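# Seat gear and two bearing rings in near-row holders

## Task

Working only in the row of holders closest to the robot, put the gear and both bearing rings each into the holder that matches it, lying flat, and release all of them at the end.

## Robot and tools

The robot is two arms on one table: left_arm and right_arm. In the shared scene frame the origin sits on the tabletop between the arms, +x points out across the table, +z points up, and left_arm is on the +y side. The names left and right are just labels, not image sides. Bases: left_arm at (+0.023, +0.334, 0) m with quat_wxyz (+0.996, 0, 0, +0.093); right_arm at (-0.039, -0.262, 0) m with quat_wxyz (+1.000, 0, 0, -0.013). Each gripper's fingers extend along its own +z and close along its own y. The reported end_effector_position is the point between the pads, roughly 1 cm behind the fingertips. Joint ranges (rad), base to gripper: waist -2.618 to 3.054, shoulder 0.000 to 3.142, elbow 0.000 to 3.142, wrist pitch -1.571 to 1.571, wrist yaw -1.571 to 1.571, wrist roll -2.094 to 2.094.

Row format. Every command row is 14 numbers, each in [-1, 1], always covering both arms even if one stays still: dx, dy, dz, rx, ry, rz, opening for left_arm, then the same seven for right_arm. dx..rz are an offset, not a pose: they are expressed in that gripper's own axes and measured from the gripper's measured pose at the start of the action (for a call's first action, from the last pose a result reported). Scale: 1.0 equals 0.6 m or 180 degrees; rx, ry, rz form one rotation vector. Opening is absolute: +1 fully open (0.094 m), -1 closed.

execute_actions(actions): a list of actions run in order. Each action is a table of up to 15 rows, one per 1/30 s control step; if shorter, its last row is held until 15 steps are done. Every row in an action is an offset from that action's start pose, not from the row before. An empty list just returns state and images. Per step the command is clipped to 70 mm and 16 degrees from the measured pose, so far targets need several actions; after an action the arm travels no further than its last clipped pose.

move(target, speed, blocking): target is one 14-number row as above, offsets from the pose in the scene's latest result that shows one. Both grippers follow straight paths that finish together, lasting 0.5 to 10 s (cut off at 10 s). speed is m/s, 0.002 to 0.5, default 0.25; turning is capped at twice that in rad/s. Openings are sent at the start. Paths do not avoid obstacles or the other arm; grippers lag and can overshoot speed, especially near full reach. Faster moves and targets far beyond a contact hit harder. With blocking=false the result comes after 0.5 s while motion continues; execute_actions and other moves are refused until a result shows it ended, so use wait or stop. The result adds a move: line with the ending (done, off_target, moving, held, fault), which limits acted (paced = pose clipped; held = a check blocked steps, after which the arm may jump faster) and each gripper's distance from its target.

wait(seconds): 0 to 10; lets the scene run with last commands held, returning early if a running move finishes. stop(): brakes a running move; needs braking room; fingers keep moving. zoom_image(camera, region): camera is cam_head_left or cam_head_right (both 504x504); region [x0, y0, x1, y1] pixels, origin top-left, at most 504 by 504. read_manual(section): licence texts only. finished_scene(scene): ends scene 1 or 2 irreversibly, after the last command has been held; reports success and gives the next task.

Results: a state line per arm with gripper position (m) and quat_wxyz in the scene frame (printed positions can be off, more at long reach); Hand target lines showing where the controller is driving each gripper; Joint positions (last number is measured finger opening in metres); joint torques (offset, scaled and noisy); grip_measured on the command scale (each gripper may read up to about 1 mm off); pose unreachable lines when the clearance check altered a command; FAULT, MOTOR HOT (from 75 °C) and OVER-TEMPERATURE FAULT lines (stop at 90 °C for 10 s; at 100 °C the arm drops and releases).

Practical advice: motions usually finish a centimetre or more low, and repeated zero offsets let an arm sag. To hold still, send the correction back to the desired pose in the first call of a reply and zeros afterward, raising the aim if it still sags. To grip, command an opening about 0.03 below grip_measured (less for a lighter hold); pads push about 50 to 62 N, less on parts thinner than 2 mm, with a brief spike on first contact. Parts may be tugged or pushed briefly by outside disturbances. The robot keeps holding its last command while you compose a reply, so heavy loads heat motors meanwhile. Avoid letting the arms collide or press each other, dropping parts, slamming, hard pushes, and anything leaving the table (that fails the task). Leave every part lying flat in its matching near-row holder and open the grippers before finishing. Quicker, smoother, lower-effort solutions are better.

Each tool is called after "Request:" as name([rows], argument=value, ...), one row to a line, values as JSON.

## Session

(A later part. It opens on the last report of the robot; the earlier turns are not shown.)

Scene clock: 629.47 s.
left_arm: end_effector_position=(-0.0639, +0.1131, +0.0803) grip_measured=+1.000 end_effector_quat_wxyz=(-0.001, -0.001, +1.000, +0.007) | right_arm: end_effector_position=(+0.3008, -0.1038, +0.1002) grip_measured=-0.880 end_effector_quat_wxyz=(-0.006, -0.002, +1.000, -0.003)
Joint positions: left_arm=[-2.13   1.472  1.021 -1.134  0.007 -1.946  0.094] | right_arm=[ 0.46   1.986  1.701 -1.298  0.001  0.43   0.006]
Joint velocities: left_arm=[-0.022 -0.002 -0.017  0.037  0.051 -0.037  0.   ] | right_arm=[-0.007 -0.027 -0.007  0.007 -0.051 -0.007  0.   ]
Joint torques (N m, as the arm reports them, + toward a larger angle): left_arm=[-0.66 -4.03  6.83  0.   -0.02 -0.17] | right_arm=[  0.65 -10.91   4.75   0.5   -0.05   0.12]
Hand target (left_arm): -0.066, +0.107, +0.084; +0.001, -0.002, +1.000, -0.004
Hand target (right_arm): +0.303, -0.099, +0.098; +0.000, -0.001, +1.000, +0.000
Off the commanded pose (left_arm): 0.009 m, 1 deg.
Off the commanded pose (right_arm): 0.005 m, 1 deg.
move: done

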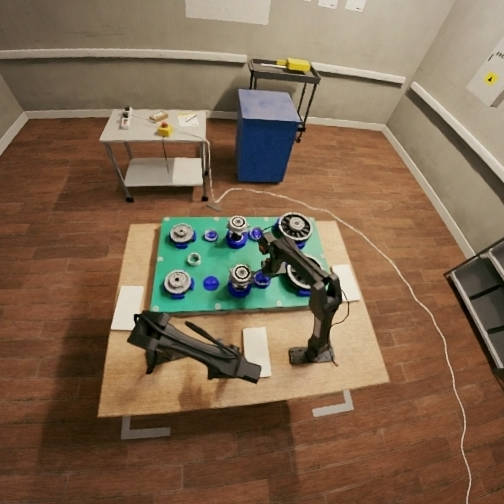

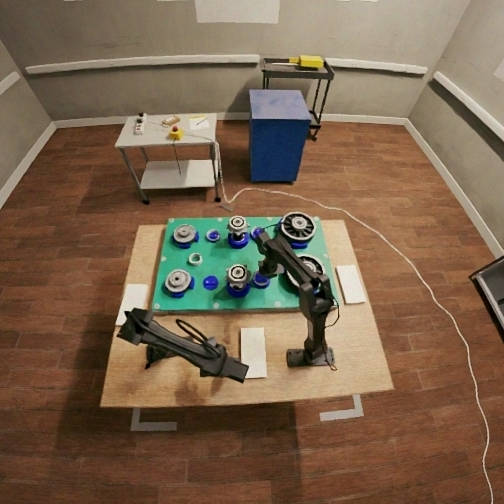

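Request:
move(target=[-0.007,-0.02,0.102,0.004,0,0,1.0, -0.002,0.004,0.036,-0.002,-0.004,0,-0.92], speed=0.03)

Request:
zoom_image(camera="cam_head_left", region=[225, 250, 295, 300])

Request:
zoom_image(camera="cam_head_right", region=[225, 250, 295, 300])

Scene clock: 640.77 s.
left_arm: end_effector_position=(-0.0645, +0.1009, +0.0224) grip_measured=+1.000 end_effector_quat_wxyz=(-0.004, +0.001, +1.000, -0.001) | right_arm: end_effector_position=(+0.2993, -0.1045, +0.0831) grip_measured=-0.880 end_effector_quat_wxyz=(-0.006, -0.002, +1.000, -0.003)
Joint positions: left_arm=[-2.115  1.577  0.878 -0.868  0.007 -1.927  0.094] | right_arm=[ 0.46   1.986  1.633 -1.231  0.     0.43   0.006]
Joint velocities: left_arm=[ 0.007 -0.002 -0.007 -0.007  0.051 -0.022  0.   ] | right_arm=[ 0.007 -0.017  0.017 -0.022  0.007 -0.037 -0.   ]
Joint torques (N m, as the arm reports them, + toward a larger angle): left_arm=[ 0.93 -4.26  4.37  0.11  0.03 -0.03] | right_arm=[  0.33 -10.92   4.23   0.61  -0.04   0.08]
Hand target (left_arm): -0.061, +0.102, +0.019; -0.001, -0.001, +1.000, +0.001
Hand target (right_arm): +0.302, -0.101, +0.079; +0.000, -0.002, +1.000, -0.000
Off the commanded pose (left_arm): 0.006 m, 0 deg.
Off the commanded pose (right_arm): 0.006 m, 1 deg.
move: done

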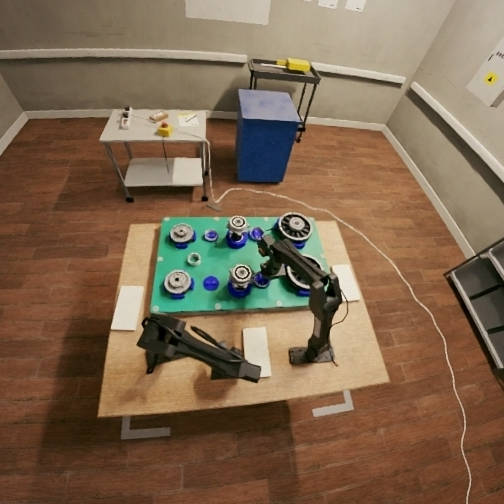

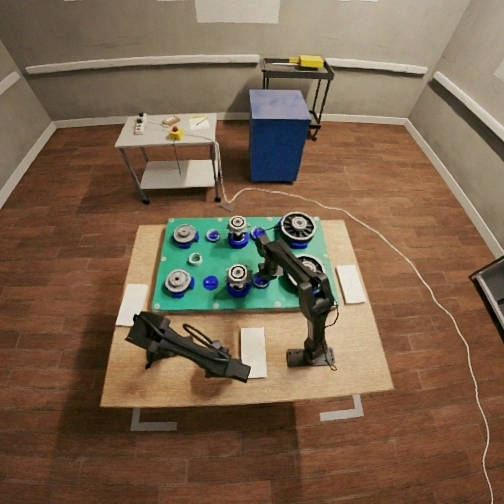

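Region (225, 250, 295, 300) of cam_head_left's 504x504 image, scaled by 7.200, with more detail than that image has; it fills the top 360 rows of this view, and the rest is white.

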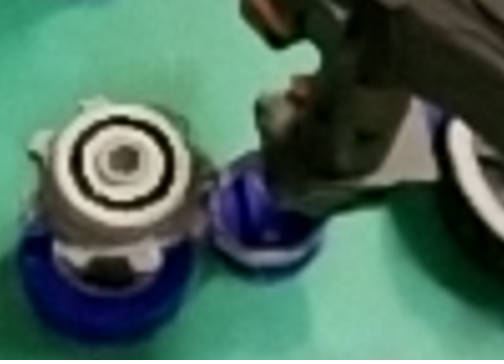

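Region (225, 250, 295, 300) of cam_head_right's 504x504 image, scaled by 7.200, with more detail than that image has; it fills the top 360 rows of this view, and the rest is white.

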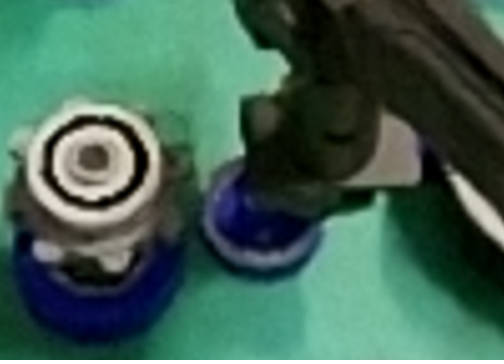

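Request:
move(target=[-0.012,0.005,0.019,0,-0.003,0,1.0, -0.004,0.004,0.012,-0.002,-0.004,0,-0.92], speed=0.015)

Scene clock: 645.30 s.
left_arm: end_effector_position=(-0.0618, +0.1033, +0.0146) grip_measured=+1.000 end_effector_quat_wxyz=(-0.004, +0.002, +1.000, -0.002) | right_arm: end_effector_position=(+0.2988, -0.1036, +0.0817) grip_measured=-0.880 end_effector_quat_wxyz=(-0.007, -0.002, +1.000, -0.001)
Joint positions: left_arm=[-2.108  1.577  0.843 -0.829  0.007 -1.917  0.094] | right_arm=[ 0.46   1.986  1.627 -1.225 -0.005  0.43   0.006]
Joint velocities: left_arm=[ 0.002  0.007 -0.017 -0.022  0.007  0.007  0.   ] | right_arm=[ 0.012 -0.017 -0.017  0.066  0.007  0.022 -0.001]
Joint torques (N m, as the arm reports them, + toward a larger angle): left_arm=[ 1.09 -3.92  4.21  0.11 -0.03  0.  ] | right_arm=[  0.22 -11.06   4.04   0.66   0.01   0.09]
Hand target (left_arm): -0.058, +0.104, +0.011; +0.001, +0.001, +1.000, -0.000
Hand target (right_arm): +0.301, -0.102, +0.076; -0.000, -0.002, +1.000, -0.000
Off the commanded pose (left_arm): 0.006 m, 1 deg.
Off the commanded pose (right_arm): 0.007 m, 1 deg.
move: done

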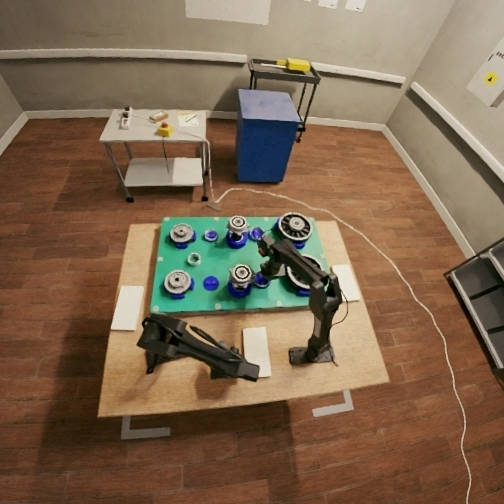

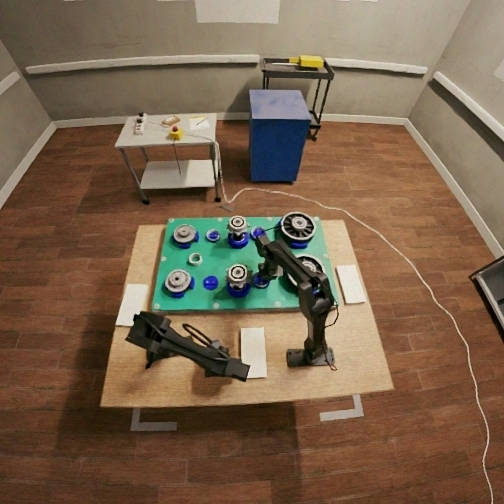

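Right arm has contact. Release right, close left gradually.

Request:
execute_actions([
  [[0,0,0,0,0,0,0.9, 0,0,0,0,0,0,-0.8],[0,0,0,0,0,0,0.8, 0,0,0,0,0,0,-0.7],[0,0,0,0,0,0,0.7, 0,0,0,0,0,0,-0.6],[0,0,0,0,0,0,0.62, 0,0,0,0,0,0,-0.55],[0,0,0,0,0,0,0.56, 0,0,0,0,0,0,-0.55],[0,0,0,0,0,0,0.5, 0,0,0,0,0,0,-0.55],[0,0,0,0,0,0,0.46, 0,0,0,0,0,0,-0.55],[0,0,0,0,0,0,0.42, 0,0,0,0,0,0,-0.55],[0,0,0,0,0,0,0.39, 0,0,0,0,0,0,-0.55],[0,0,0,0,0,0,0.36, 0,0,0,0,0,0,-0.55],[0,0,0,0,0,0,0.34, 0,0,0,0,0,0,-0.55],[0,0,0,0,0,0,0.32, 0,0,0,0,0,0,-0.55],[0,0,0,0,0,0,0.30, 0,0,0,0,0,0,-0.55],[0,0,0,0,0,0,0.29, 0,0,0,0,0,0,-0.55],[0,0,0,0,0,0,0.28, 0,0,0,0,0,0,-0.55]],
])

Scene clock: 652.50 s.
left_arm: end_effector_position=(-0.0620, +0.1026, +0.0146) grip_measured=+0.304 end_effector_quat_wxyz=(-0.005, +0.002, +1.000, -0.004) | right_arm: end_effector_position=(+0.2987, -0.1034, +0.0816) grip_measured=-0.552 end_effector_quat_wxyz=(-0.008, -0.002, +1.000, -0.000)
Joint positions: left_arm=[-2.108  1.577  0.843 -0.826  0.007 -1.917  0.061] | right_arm=[ 0.46   1.986  1.627 -1.225 -0.006  0.43   0.021]
Joint velocities: left_arm=[ 0.007  0.007  0.007 -0.037  0.066 -0.066 -0.001] | right_arm=[-0.012  0.002  0.002  0.007 -0.007 -0.037  0.   ]
Joint torques (N m, as the arm reports them, + toward a larger angle): left_arm=[-0.03 -4.52  5.14  0.    0.01 -0.01] | right_arm=[  0.05 -10.98   5.38   0.32  -0.04   0.04]
Hand target (left_arm): -0.062, +0.103, +0.015; -0.005, +0.002, +1.000, -0.003
Hand target (right_arm): +0.299, -0.104, +0.082; -0.007, -0.002, +1.000, -0.001
Off the commanded pose (left_arm): 0.001 m, 0 deg.
Off the commanded pose (right_arm): 0.000 m, 0 deg.

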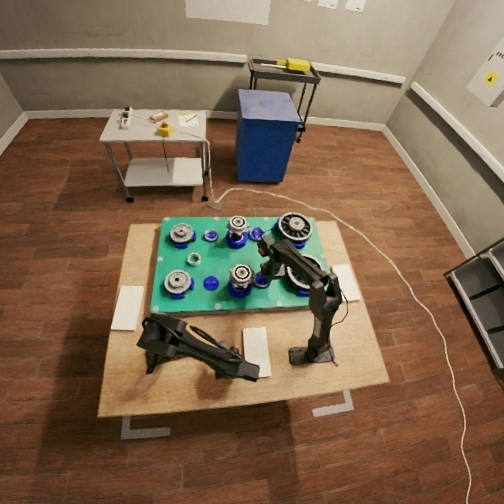

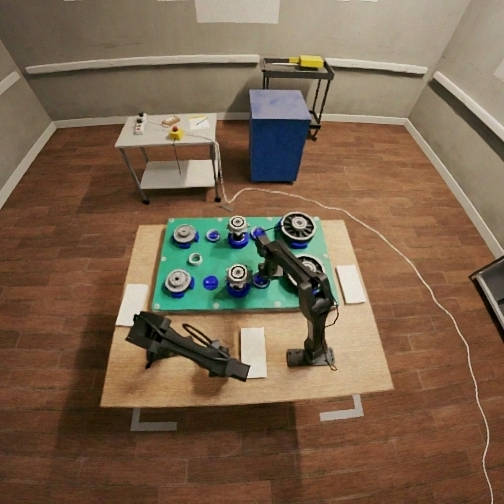

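Request:
move(target=[0,0,-0.2,0,0,0,0.27, 0,-0.005,-0.09,0,0,0,-0.55], speed=0.1)

Scene clock: 657.13 s.
left_arm: end_effector_position=(-0.0606, +0.1066, +0.1222) grip_measured=+0.304 end_effector_quat_wxyz=(-0.000, +0.004, +1.000, +0.009) | right_arm: end_effector_position=(+0.2968, -0.1044, +0.1273) grip_measured=-0.552 end_effector_quat_wxyz=(-0.014, -0.002, +1.000, -0.003)
Joint positions: left_arm=[-2.108  1.473  1.19  -1.305  0.007 -1.913  0.061] | right_arm=[ 0.46   1.986  1.808 -1.42  -0.006  0.43   0.021]
Joint velocities: left_arm=[-0.012  0.002  0.007 -0.007 -0.051 -0.007 -0.001] | right_arm=[ 0.012 -0.007 -0.017  0.051  0.081 -0.066  0.001]
Joint torques (N m, as the arm reports them, + toward a larger angle): left_arm=[ 0.87 -5.64  8.14 -0.23  0.04 -0.02] | right_arm=[ -0.58 -11.51   7.11   0.08  -0.02  -0.05]
Hand target (left_arm): -0.059, +0.105, +0.134; -0.005, +0.002, +1.000, -0.004
Hand target (right_arm): +0.299, -0.107, +0.135; -0.007, -0.002, +1.000, -0.000
Off the commanded pose (left_arm): 0.013 m, 2 deg.
Off the commanded pose (right_arm): 0.009 m, 1 deg.
move: off_target (left_arm)

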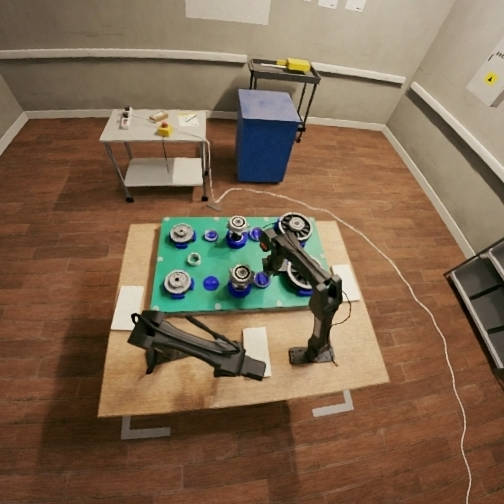

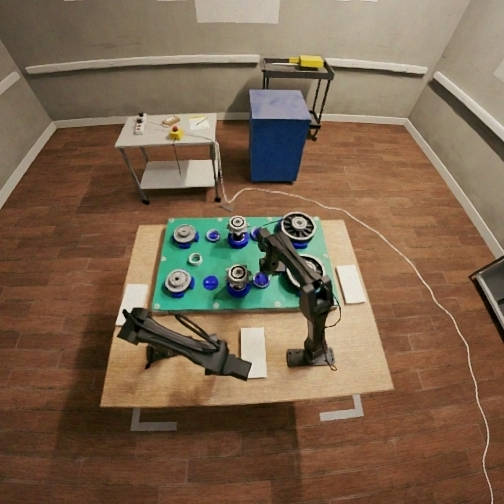

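Request:
move(target=[-0.60,0.105,-0.035,0.006,0,-0.003,0.27, 0.295,-0.043,-0.03,0,-0.009,0,-0.55], speed=0.18)

Request:
zoom_image(camera="cam_head_left", region=[180, 245, 285, 305])

Request:
zoom_image(camera="cam_head_right", region=[180, 245, 285, 305])

Scene clock: 668.27 s.
left_arm: end_effector_position=(+0.2900, +0.1618, +0.1302) grip_measured=+0.304 end_effector_quat_wxyz=(-0.016, -0.003, +1.000, +0.011) | right_arm: end_effector_position=(+0.1267, -0.1271, +0.1490) grip_measured=-0.552 end_effector_quat_wxyz=(+0.002, -0.004, +1.000, +0.004)
Joint positions: left_arm=[-0.762  1.781  1.548 -1.375 -0.001 -0.582  0.061] | right_arm=[ 0.703  1.345  1.191 -1.408 -0.004  0.669  0.021]
Joint velocities: left_arm=[ 0.007 -0.032 -0.002 -0.007  0.037  0.007 -0.001] | right_arm=[-0.007  0.012 -0.007 -0.037  0.022 -0.007 -0.   ]
Joint torques (N m, as the arm reports them, + toward a larger angle): left_arm=[ 0.02 -7.03  8.12 -0.25  0.05 -0.04] | right_arm=[ 0.73 -5.98  4.31  0.19  0.13  0.18]
Hand target (left_arm): +0.293, +0.161, +0.140; -0.008, -0.001, +1.000, +0.005
Hand target (right_arm): +0.121, -0.132, +0.149; +0.001, -0.002, +1.000, -0.004
Off the commanded pose (left_arm): 0.018 m, 2 deg.
Off the commanded pose (right_arm): 0.007 m, 1 deg.
move: off_target (left_arm)

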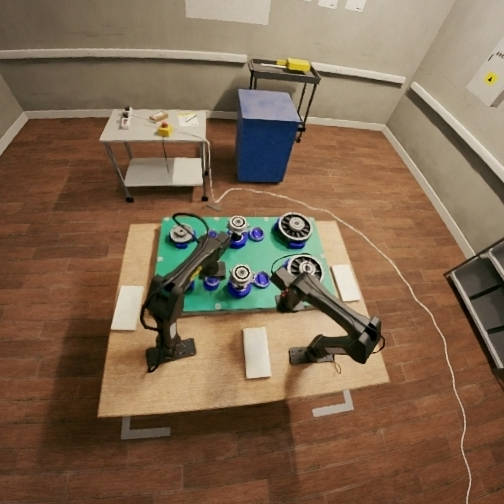

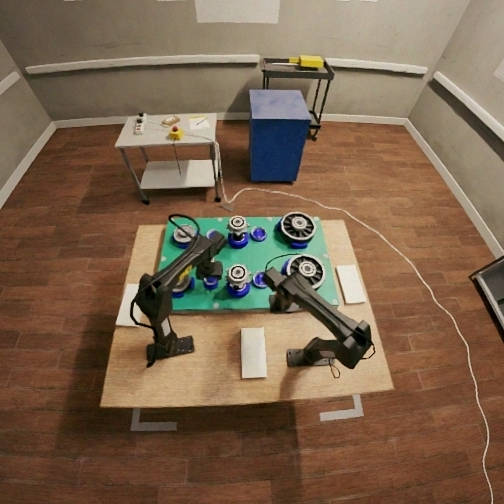

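Region (180, 245, 285, 305) of cam_head_left's 504x504 image, scaled by 4.800, with more detail than that image has; it fills the top 288 rows of this view, and the rest is white.

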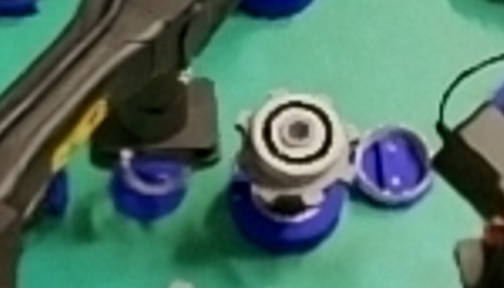

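Region (180, 245, 285, 305) of cam_head_right's 504x504 image, scaled by 4.800, with more detail than that image has; it fills the top 288 rows of this view, and the rest is white.

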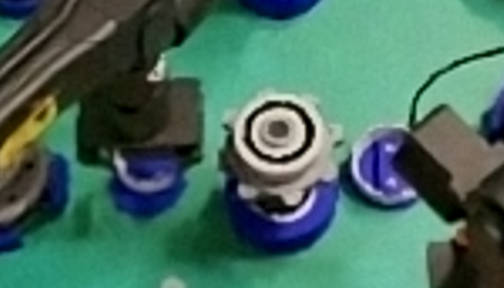

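Request:
move(target=[-0.013,0.015,0.047,0.007,-0.010,0.002,0.27, 0,0,0,0,0,0,-0.55], speed=0.04)

Request:
zoom_image(camera="cam_head_left", region=[185, 255, 245, 300])

Request:
zoom_image(camera="cam_head_right", region=[185, 255, 245, 300])

Scene clock: 673.43 s.
left_arm: end_effector_position=(+0.2931, +0.1701, +0.0958) grip_measured=+0.304 end_effector_quat_wxyz=(-0.015, +0.000, +1.000, +0.009) | right_arm: end_effector_position=(+0.1267, -0.1271, +0.1490) grip_measured=-0.552 end_effector_quat_wxyz=(+0.002, -0.003, +1.000, +0.004)
Joint positions: left_arm=[-0.733  1.78   1.409 -1.235  0.001 -0.546  0.061] | right_arm=[ 0.703  1.345  1.191 -1.408 -0.004  0.67   0.021]
Joint velocities: left_arm=[-0.017 -0.022 -0.012 -0.022 -0.022 -0.022  0.   ] | right_arm=[ 0.007 -0.002  0.007 -0.066  0.022 -0.022  0.001]
Joint torques (N m, as the arm reports them, + toward a larger angle): left_arm=[ 0.62 -8.09  5.39  0.11  0.03 -0.05] | right_arm=[ 0.07 -4.42  5.37  0.33 -0.05  0.06]
Hand target (left_arm): +0.297, +0.171, +0.102; -0.001, -0.001, +1.000, -0.000
Hand target (right_arm): +0.127, -0.127, +0.149; +0.002, -0.004, +1.000, +0.004
Off the commanded pose (left_arm): 0.007 m, 2 deg.
Off the commanded pose (right_arm): 0.000 m, 0 deg.
move: done

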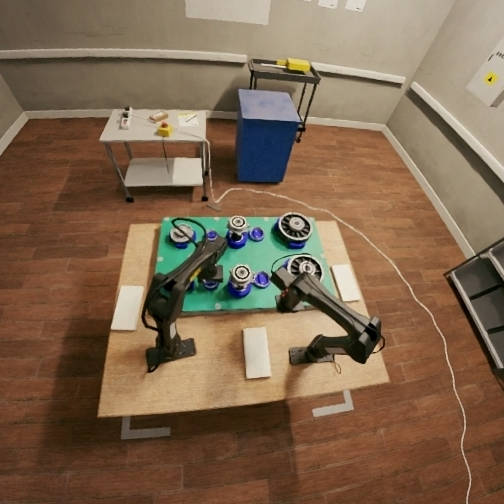

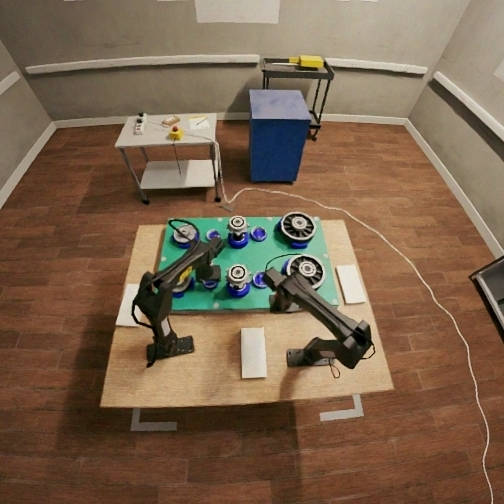

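Region (185, 255, 245, 300) of cam_head_left's 504x504 image, scaled by 8.400, with more detail than that image has; it fills the top 378 rows of this view, and the rest is white.

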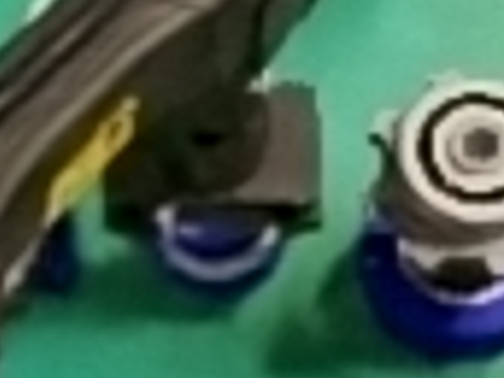

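Region (185, 255, 245, 300) of cam_head_right's 504x504 image, scaled by 8.400, with more detail than that image has; it fills the top 378 rows of this view, and the rest is white.

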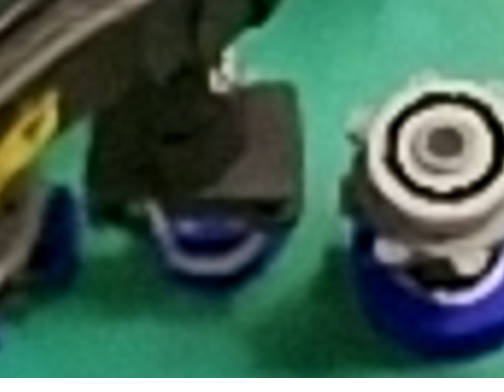

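Request:
move(target=[-0.012,-0.004,0.012,0.006,-0.010,0,0.27, 0,0,0,0,0,0,-0.55], speed=0.01)

Request:
zoom_image(camera="cam_head_left", region=[185, 255, 245, 300])

Scene clock: 685.67 s.
left_arm: end_effector_position=(+0.2936, +0.1696, +0.0885) grip_measured=+0.304 end_effector_quat_wxyz=(-0.012, +0.001, +1.000, +0.007) | right_arm: end_effector_position=(+0.1267, -0.1271, +0.1490) grip_measured=-0.552 end_effector_quat_wxyz=(+0.002, -0.003, +1.000, +0.004)
Joint positions: left_arm=[-0.733  1.78   1.38  -1.199  0.001 -0.546  0.061] | right_arm=[ 0.703  1.345  1.191 -1.408 -0.004  0.67   0.021]
Joint velocities: left_arm=[-0.012 -0.012  0.007  0.022  0.007  0.066  0.001] | right_arm=[ 0.007 -0.007 -0.007  0.037  0.007 -0.066 -0.001]
Joint torques (N m, as the arm reports them, + toward a larger angle): left_arm=[ 0.56 -6.84  5.55  0.25  0.03  0.  ] | right_arm=[-0.02 -4.58  5.28  0.32 -0.03  0.04]
Hand target (left_arm): +0.300, +0.168, +0.089; +0.000, +0.000, +1.000, -0.001
Hand target (right_arm): +0.127, -0.127, +0.149; +0.002, -0.003, +1.000, +0.004
Off the commanded pose (left_arm): 0.007 m, 2 deg.
Off the commanded pose (right_arm): 0.000 m, 0 deg.
move: done

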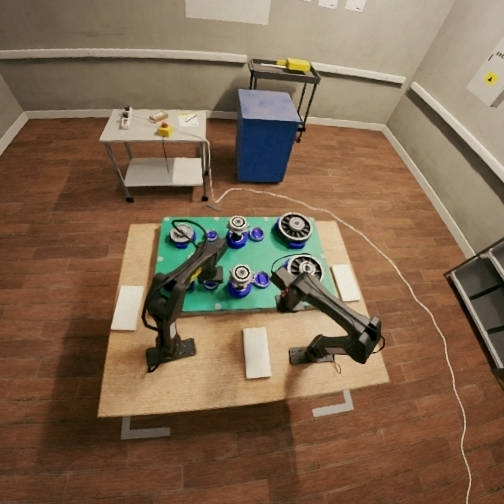

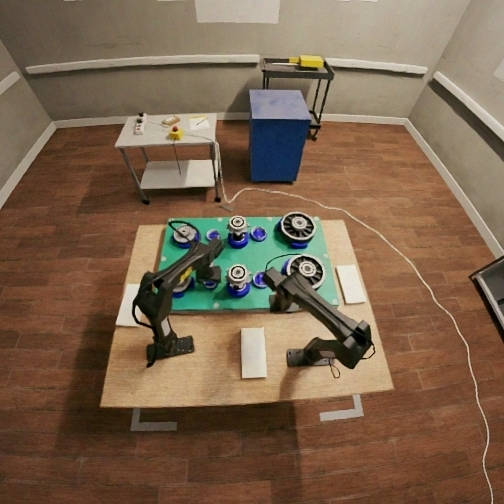

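Region (185, 255, 245, 300) of cam_head_left's 504x504 image, scaled by 8.400, with more detail than that image has; it fills the top 378 rows of this view, and the rest is white.

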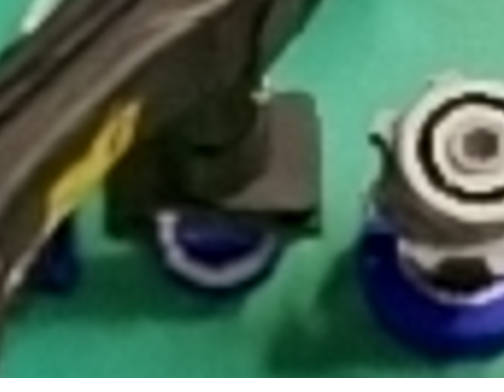

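Request:
move(target=[-0.008,-0.002,0.012,0.004,-0.008,0,0.27, 0,0,0,0,0,0,-0.55], speed=0.01)

Request:
zoom_image(camera="cam_head_left", region=[185, 255, 245, 300])

Scene clock: 692.77 s.
left_arm: end_effector_position=(+0.2933, +0.1697, +0.0861) grip_measured=+0.304 end_effector_quat_wxyz=(-0.012, +0.001, +1.000, +0.006) | right_arm: end_effector_position=(+0.1267, -0.1271, +0.1490) grip_measured=-0.552 end_effector_quat_wxyz=(+0.002, -0.003, +1.000, +0.004)
Joint positions: left_arm=[-0.733  1.78   1.371 -1.189  0.002 -0.546  0.061] | right_arm=[ 0.703  1.345  1.191 -1.408 -0.004  0.67   0.021]
Joint velocities: left_arm=[-0.002 -0.007 -0.017 -0.022  0.007 -0.066 -0.   ] | right_arm=[-0.017  0.017  0.012  0.022 -0.007 -0.007 -0.001]
Joint torques (N m, as the arm reports them, + toward a larger angle): left_arm=[ 0.47 -6.76  3.57  0.46  0.01 -0.03] | right_arm=[ 0.01 -4.46  5.21  0.32 -0.02  0.04]
Hand target (left_arm): +0.298, +0.168, +0.081; -0.000, +0.001, +1.000, +0.000
Hand target (right_arm): +0.127, -0.127, +0.149; +0.002, -0.003, +1.000, +0.004
Off the commanded pose (left_arm): 0.007 m, 2 deg.
Off the commanded pose (right_arm): 0.000 m, 0 deg.
move: done

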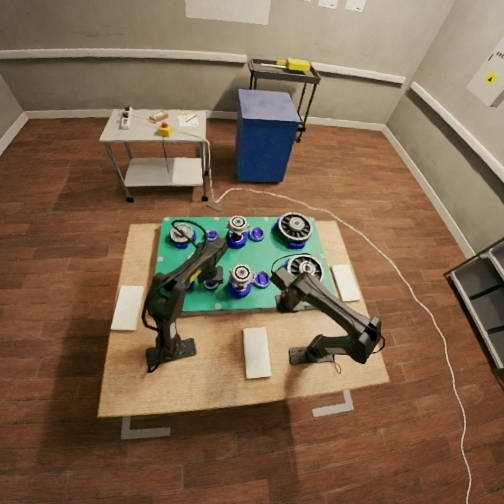

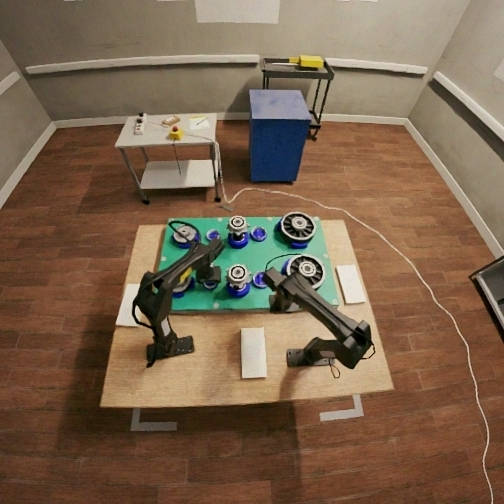

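Region (185, 255, 245, 300) of cam_head_left's 504x504 image, scaled by 8.400, with more detail than that image has; it fills the top 378 rows of this view, and the rest is white.

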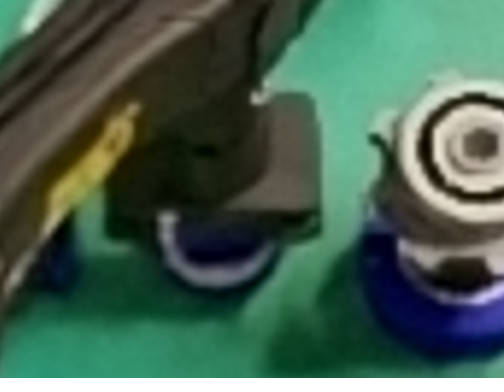

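Contact at 0.086 (ring bottom on the disc). Release and lift.

Request:
execute_actions([
  [[0,0,0,0,0,0,0.6, 0,0,0,0,0,0,-0.55]],
])

Request:
move(target=[0,0,-0.09,0,0,0,0.6, 0.05,-0.08,0,0,0,0,-0.55], speed=0.08)

Request:
move(target=[0.3,0.0,-0.03,0,0,0,0.6, 0,0,0,0,0,0,-0.55], speed=0.2)

Request:
zoom_image(camera="cam_head_left", region=[150, 215, 290, 310])

Request:
zoom_image(camera="cam_head_right", region=[150, 215, 290, 310])

Scene clock: 698.33 s.
left_arm: end_effector_position=(+0.2931, +0.1699, +0.0854) grip_measured=+0.598 end_effector_quat_wxyz=(-0.013, +0.001, +1.000, +0.007) | right_arm: end_effector_position=(+0.1267, -0.1271, +0.1490) grip_measured=-0.552 end_effector_quat_wxyz=(+0.002, -0.003, +1.000, +0.004)
Joint positions: left_arm=[-0.733  1.782  1.371 -1.19   0.002 -0.546  0.075] | right_arm=[ 0.703  1.345  1.191 -1.408 -0.004  0.67   0.021]
Joint velocities: left_arm=[ 0.007  0.002  0.002 -0.022 -0.007  0.022 -0.   ] | right_arm=[-0.007 -0.022 -0.007 -0.051 -0.022 -0.051 -0.002]
Joint torques (N m, as the arm reports them, + toward a larger angle): left_arm=[-0.05 -6.8   5.56 -0.02  0.03 -0.04] | right_arm=[-0.14 -4.48  5.31  0.32 -0.01  0.03]
Hand target (left_arm): +0.293, +0.170, +0.086; -0.012, +0.001, +1.000, +0.006
Hand target (right_arm): +0.127, -0.127, +0.149; +0.002, -0.003, +1.000, +0.004
Off the commanded pose (left_arm): 0.001 m, 0 deg.
Off the commanded pose (right_arm): 0.000 m, 0 deg.

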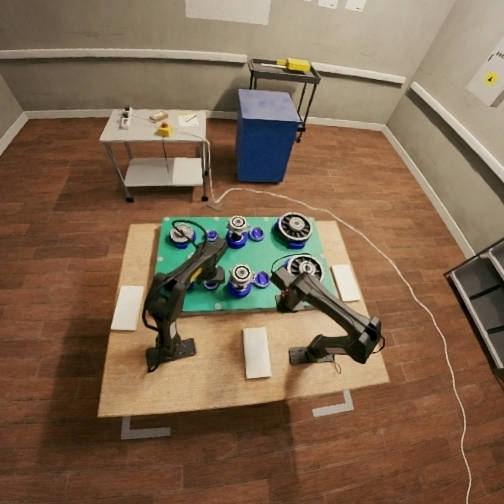

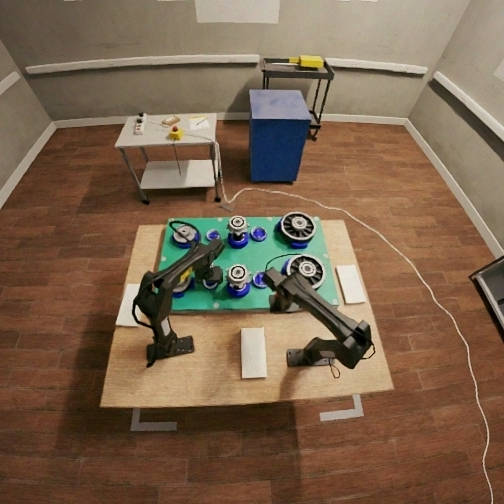

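Scene clock: 699.60 s.
left_arm: end_effector_position=(+0.2919, +0.1706, +0.1298) grip_measured=+0.598 end_effector_quat_wxyz=(-0.022, +0.001, +1.000, +0.012) | right_arm: end_effector_position=(+0.1029, -0.1702, +0.1485) grip_measured=-0.552 end_effector_quat_wxyz=(+0.006, -0.002, +1.000, +0.006)
Joint positions: left_arm=[-0.733  1.782  1.546 -1.386  0.002 -0.546  0.075] | right_arm=[ 0.592  1.165  1.067 -1.456 -0.004  0.562  0.021]
Joint velocities: left_arm=[ 0.002  0.017  0.017 -0.095  0.007 -0.037 -0.   ] | right_arm=[-0.002 -0.007  0.017  0.007  0.022 -0.037 -0.001]
Joint torques (N m, as the arm reports them, + toward a larger angle): left_arm=[ 0.15 -7.17  7.76 -0.15  0.04 -0.02] | right_arm=[-0.64 -4.17  4.29  0.14 -0.03 -0.08]
Hand target (left_arm): +0.294, +0.170, +0.139; -0.013, +0.001, +1.000, +0.007
Hand target (right_arm): +0.097, -0.175, +0.148; +0.001, -0.003, +1.000, +0.004
Off the commanded pose (left_arm): 0.010 m, 1 deg.
Off the commanded pose (right_arm): 0.008 m, 1 deg.
move: done

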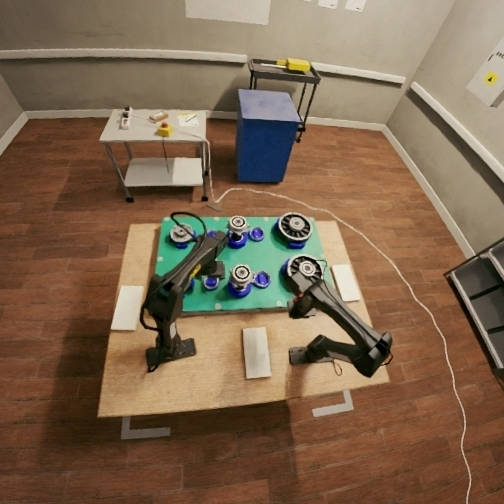

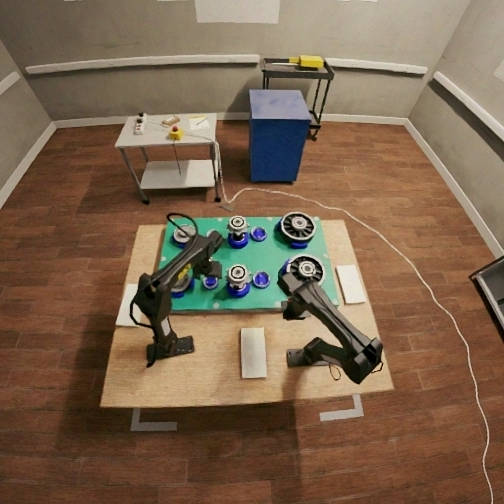

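Scene clock: 701.13 s.
left_arm: end_effector_position=(+0.1200, +0.1699, +0.1524) grip_measured=+0.598 end_effector_quat_wxyz=(-0.018, +0.000, +1.000, +0.007) | right_arm: end_effector_position=(+0.1029, -0.1702, +0.1485) grip_measured=-0.552 end_effector_quat_wxyz=(+0.006, -0.002, +1.000, +0.006)
Joint positions: left_arm=[-1.204  1.294  1.166 -1.474  0.024 -1.017  0.075] | right_arm=[ 0.592  1.165  1.067 -1.456 -0.004  0.562  0.021]
Joint velocities: left_arm=[ 0.007 -0.007 -0.002 -0.007 -0.11  -0.007 -0.   ] | right_arm=[-0.012  0.007 -0.007 -0.051  0.022 -0.007 -0.003]
Joint torques (N m, as the arm reports them, + toward a larger angle): left_arm=[-0.82 -3.65  4.84 -0.22  0.01 -0.12] | right_arm=[-0.15 -2.65  5.29  0.39 -0.01  0.05]
Hand target (left_arm): +0.116, +0.175, +0.153; -0.019, +0.001, +1.000, +0.012
Hand target (right_arm): +0.103, -0.170, +0.149; +0.006, -0.002, +1.000, +0.006
Off the commanded pose (left_arm): 0.008 m, 1 deg.
Off the commanded pose (right_arm): 0.000 m, 0 deg.
move: done

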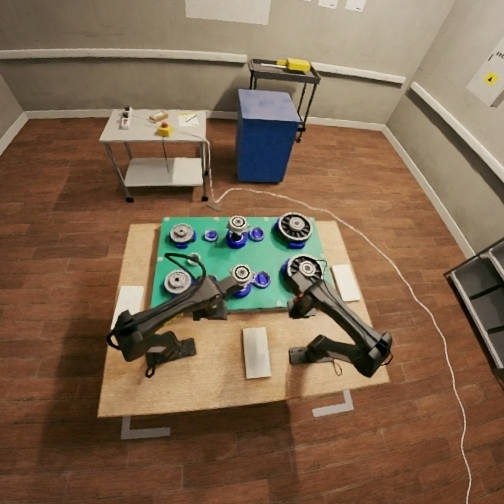

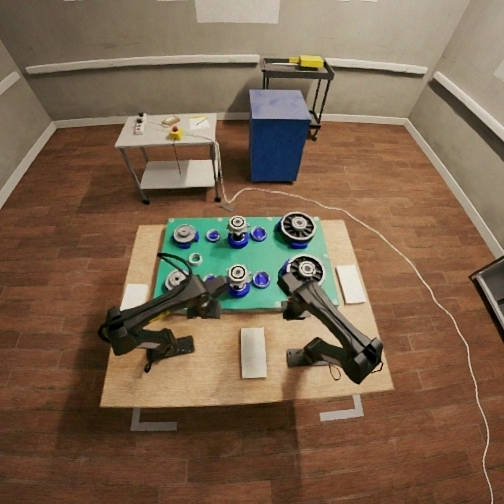

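Region (150, 215, 290, 310) of cam_head_left's 504x504 image, scaled by 3.600, with more detail than that image has; it fills the top 342 rows of this view, and the rest is white.

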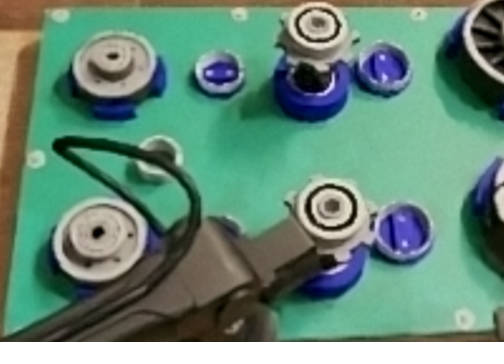

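Region (150, 215, 290, 310) of cam_head_right's 504x504 image, scaled by 3.600, with more detail than that image has; it fills the top 342 rows of this view, and the rest is white.

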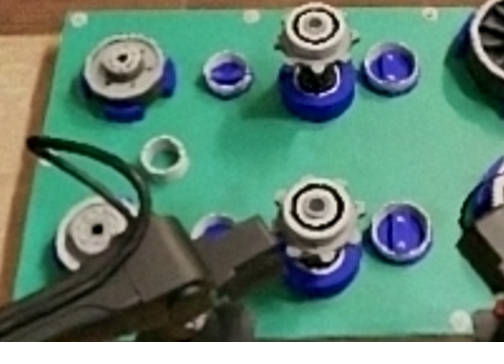

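The arm blocks the view; move it further back.

Request:
move(target=[0.2,-0.06,0.03,0,0,0,0.6, 0,0,0,0,0,0,-0.55], speed=0.2)

Request:
zoom_image(camera="cam_head_left", region=[150, 215, 290, 310])

Request:
zoom_image(camera="cam_head_right", region=[150, 215, 290, 310])

Scene clock: 705.97 s.
left_arm: end_effector_position=(+0.0028, +0.1379, +0.1403) grip_measured=+0.598 end_effector_quat_wxyz=(-0.021, -0.001, +1.000, +0.006) | right_arm: end_effector_position=(+0.1029, -0.1702, +0.1485) grip_measured=-0.552 end_effector_quat_wxyz=(+0.006, -0.002, +1.000, +0.006)
Joint positions: left_arm=[-1.825  1.292  1.116 -1.404  0.043 -1.639  0.075] | right_arm=[ 0.592  1.165  1.067 -1.456 -0.004  0.562  0.021]
Joint velocities: left_arm=[-0.012 -0.007 -0.012  0.037 -0.022 -0.022  0.   ] | right_arm=[ 0.007  0.007  0.007 -0.066 -0.007 -0.081 -0.001]
Joint torques (N m, as the arm reports them, + toward a larger angle): left_arm=[-1.18 -2.18  5.8   0.07 -0.03 -0.05] | right_arm=[-0.12 -2.54  5.27  0.39 -0.03  0.06]
Hand target (left_arm): +0.003, +0.136, +0.140; -0.015, +0.000, +1.000, +0.004
Hand target (right_arm): +0.103, -0.170, +0.149; +0.006, -0.002, +1.000, +0.006
Off the commanded pose (left_arm): 0.005 m, 0 deg.
Off the commanded pose (right_arm): 0.000 m, 0 deg.
move: done

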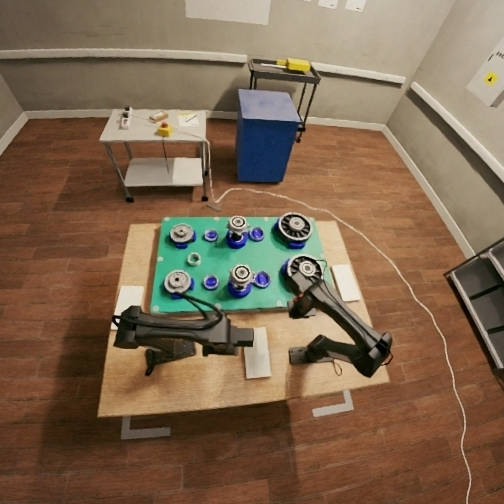

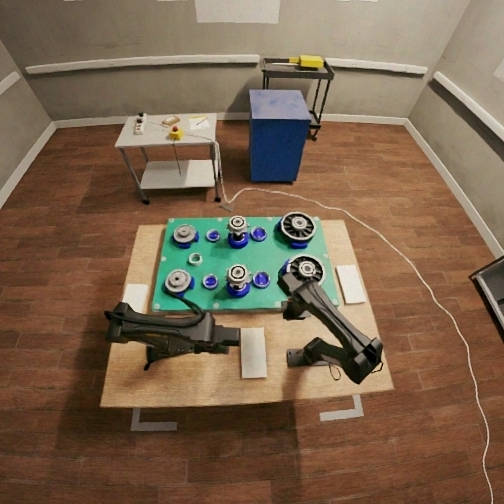

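Region (150, 215, 290, 310) of cam_head_left's 504x504 image, scaled by 3.600, with more detail than that image has; it fills the top 342 rows of this view, and the rest is white.

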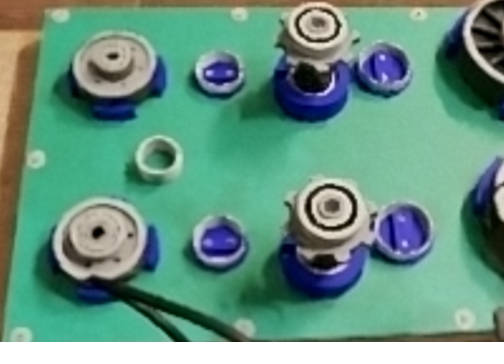

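Region (150, 215, 290, 310) of cam_head_right's 504x504 image, scaled by 3.600, with more detail than that image has; it fills the top 342 rows of this view, and the rest is white.

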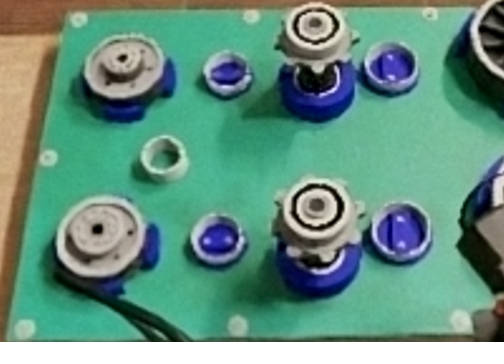

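Request:
zoom_image(camera="cam_head_left", region=[155, 218, 230, 305])

Request:
zoom_image(camera="cam_head_right", region=[155, 218, 230, 305])

Region (155, 218, 230, 305) of cam_head_left's 504x504 image, scaled by 5.793, with more detail than that image has; it fills the left 434 columns of this view, and the rest is white.

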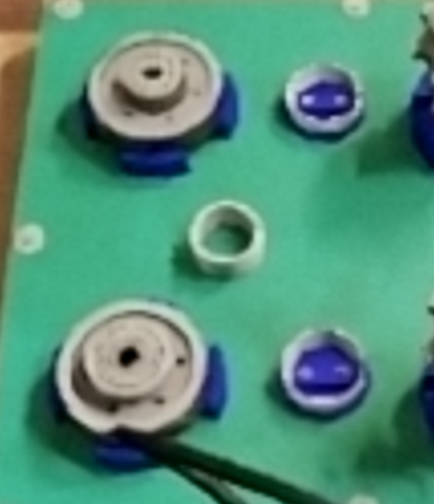

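Region (155, 218, 230, 305) of cam_head_right's 504x504 image, scaled by 5.793, with more detail than that image has; it fills the left 434 columns of this view, and the rest is white.

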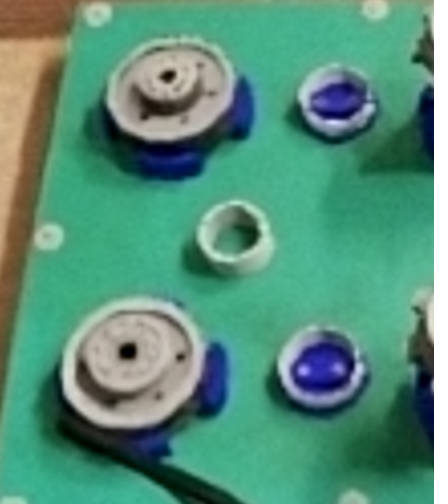

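Request:
finished_scene(scene=1)

The scene is finished: the task was done.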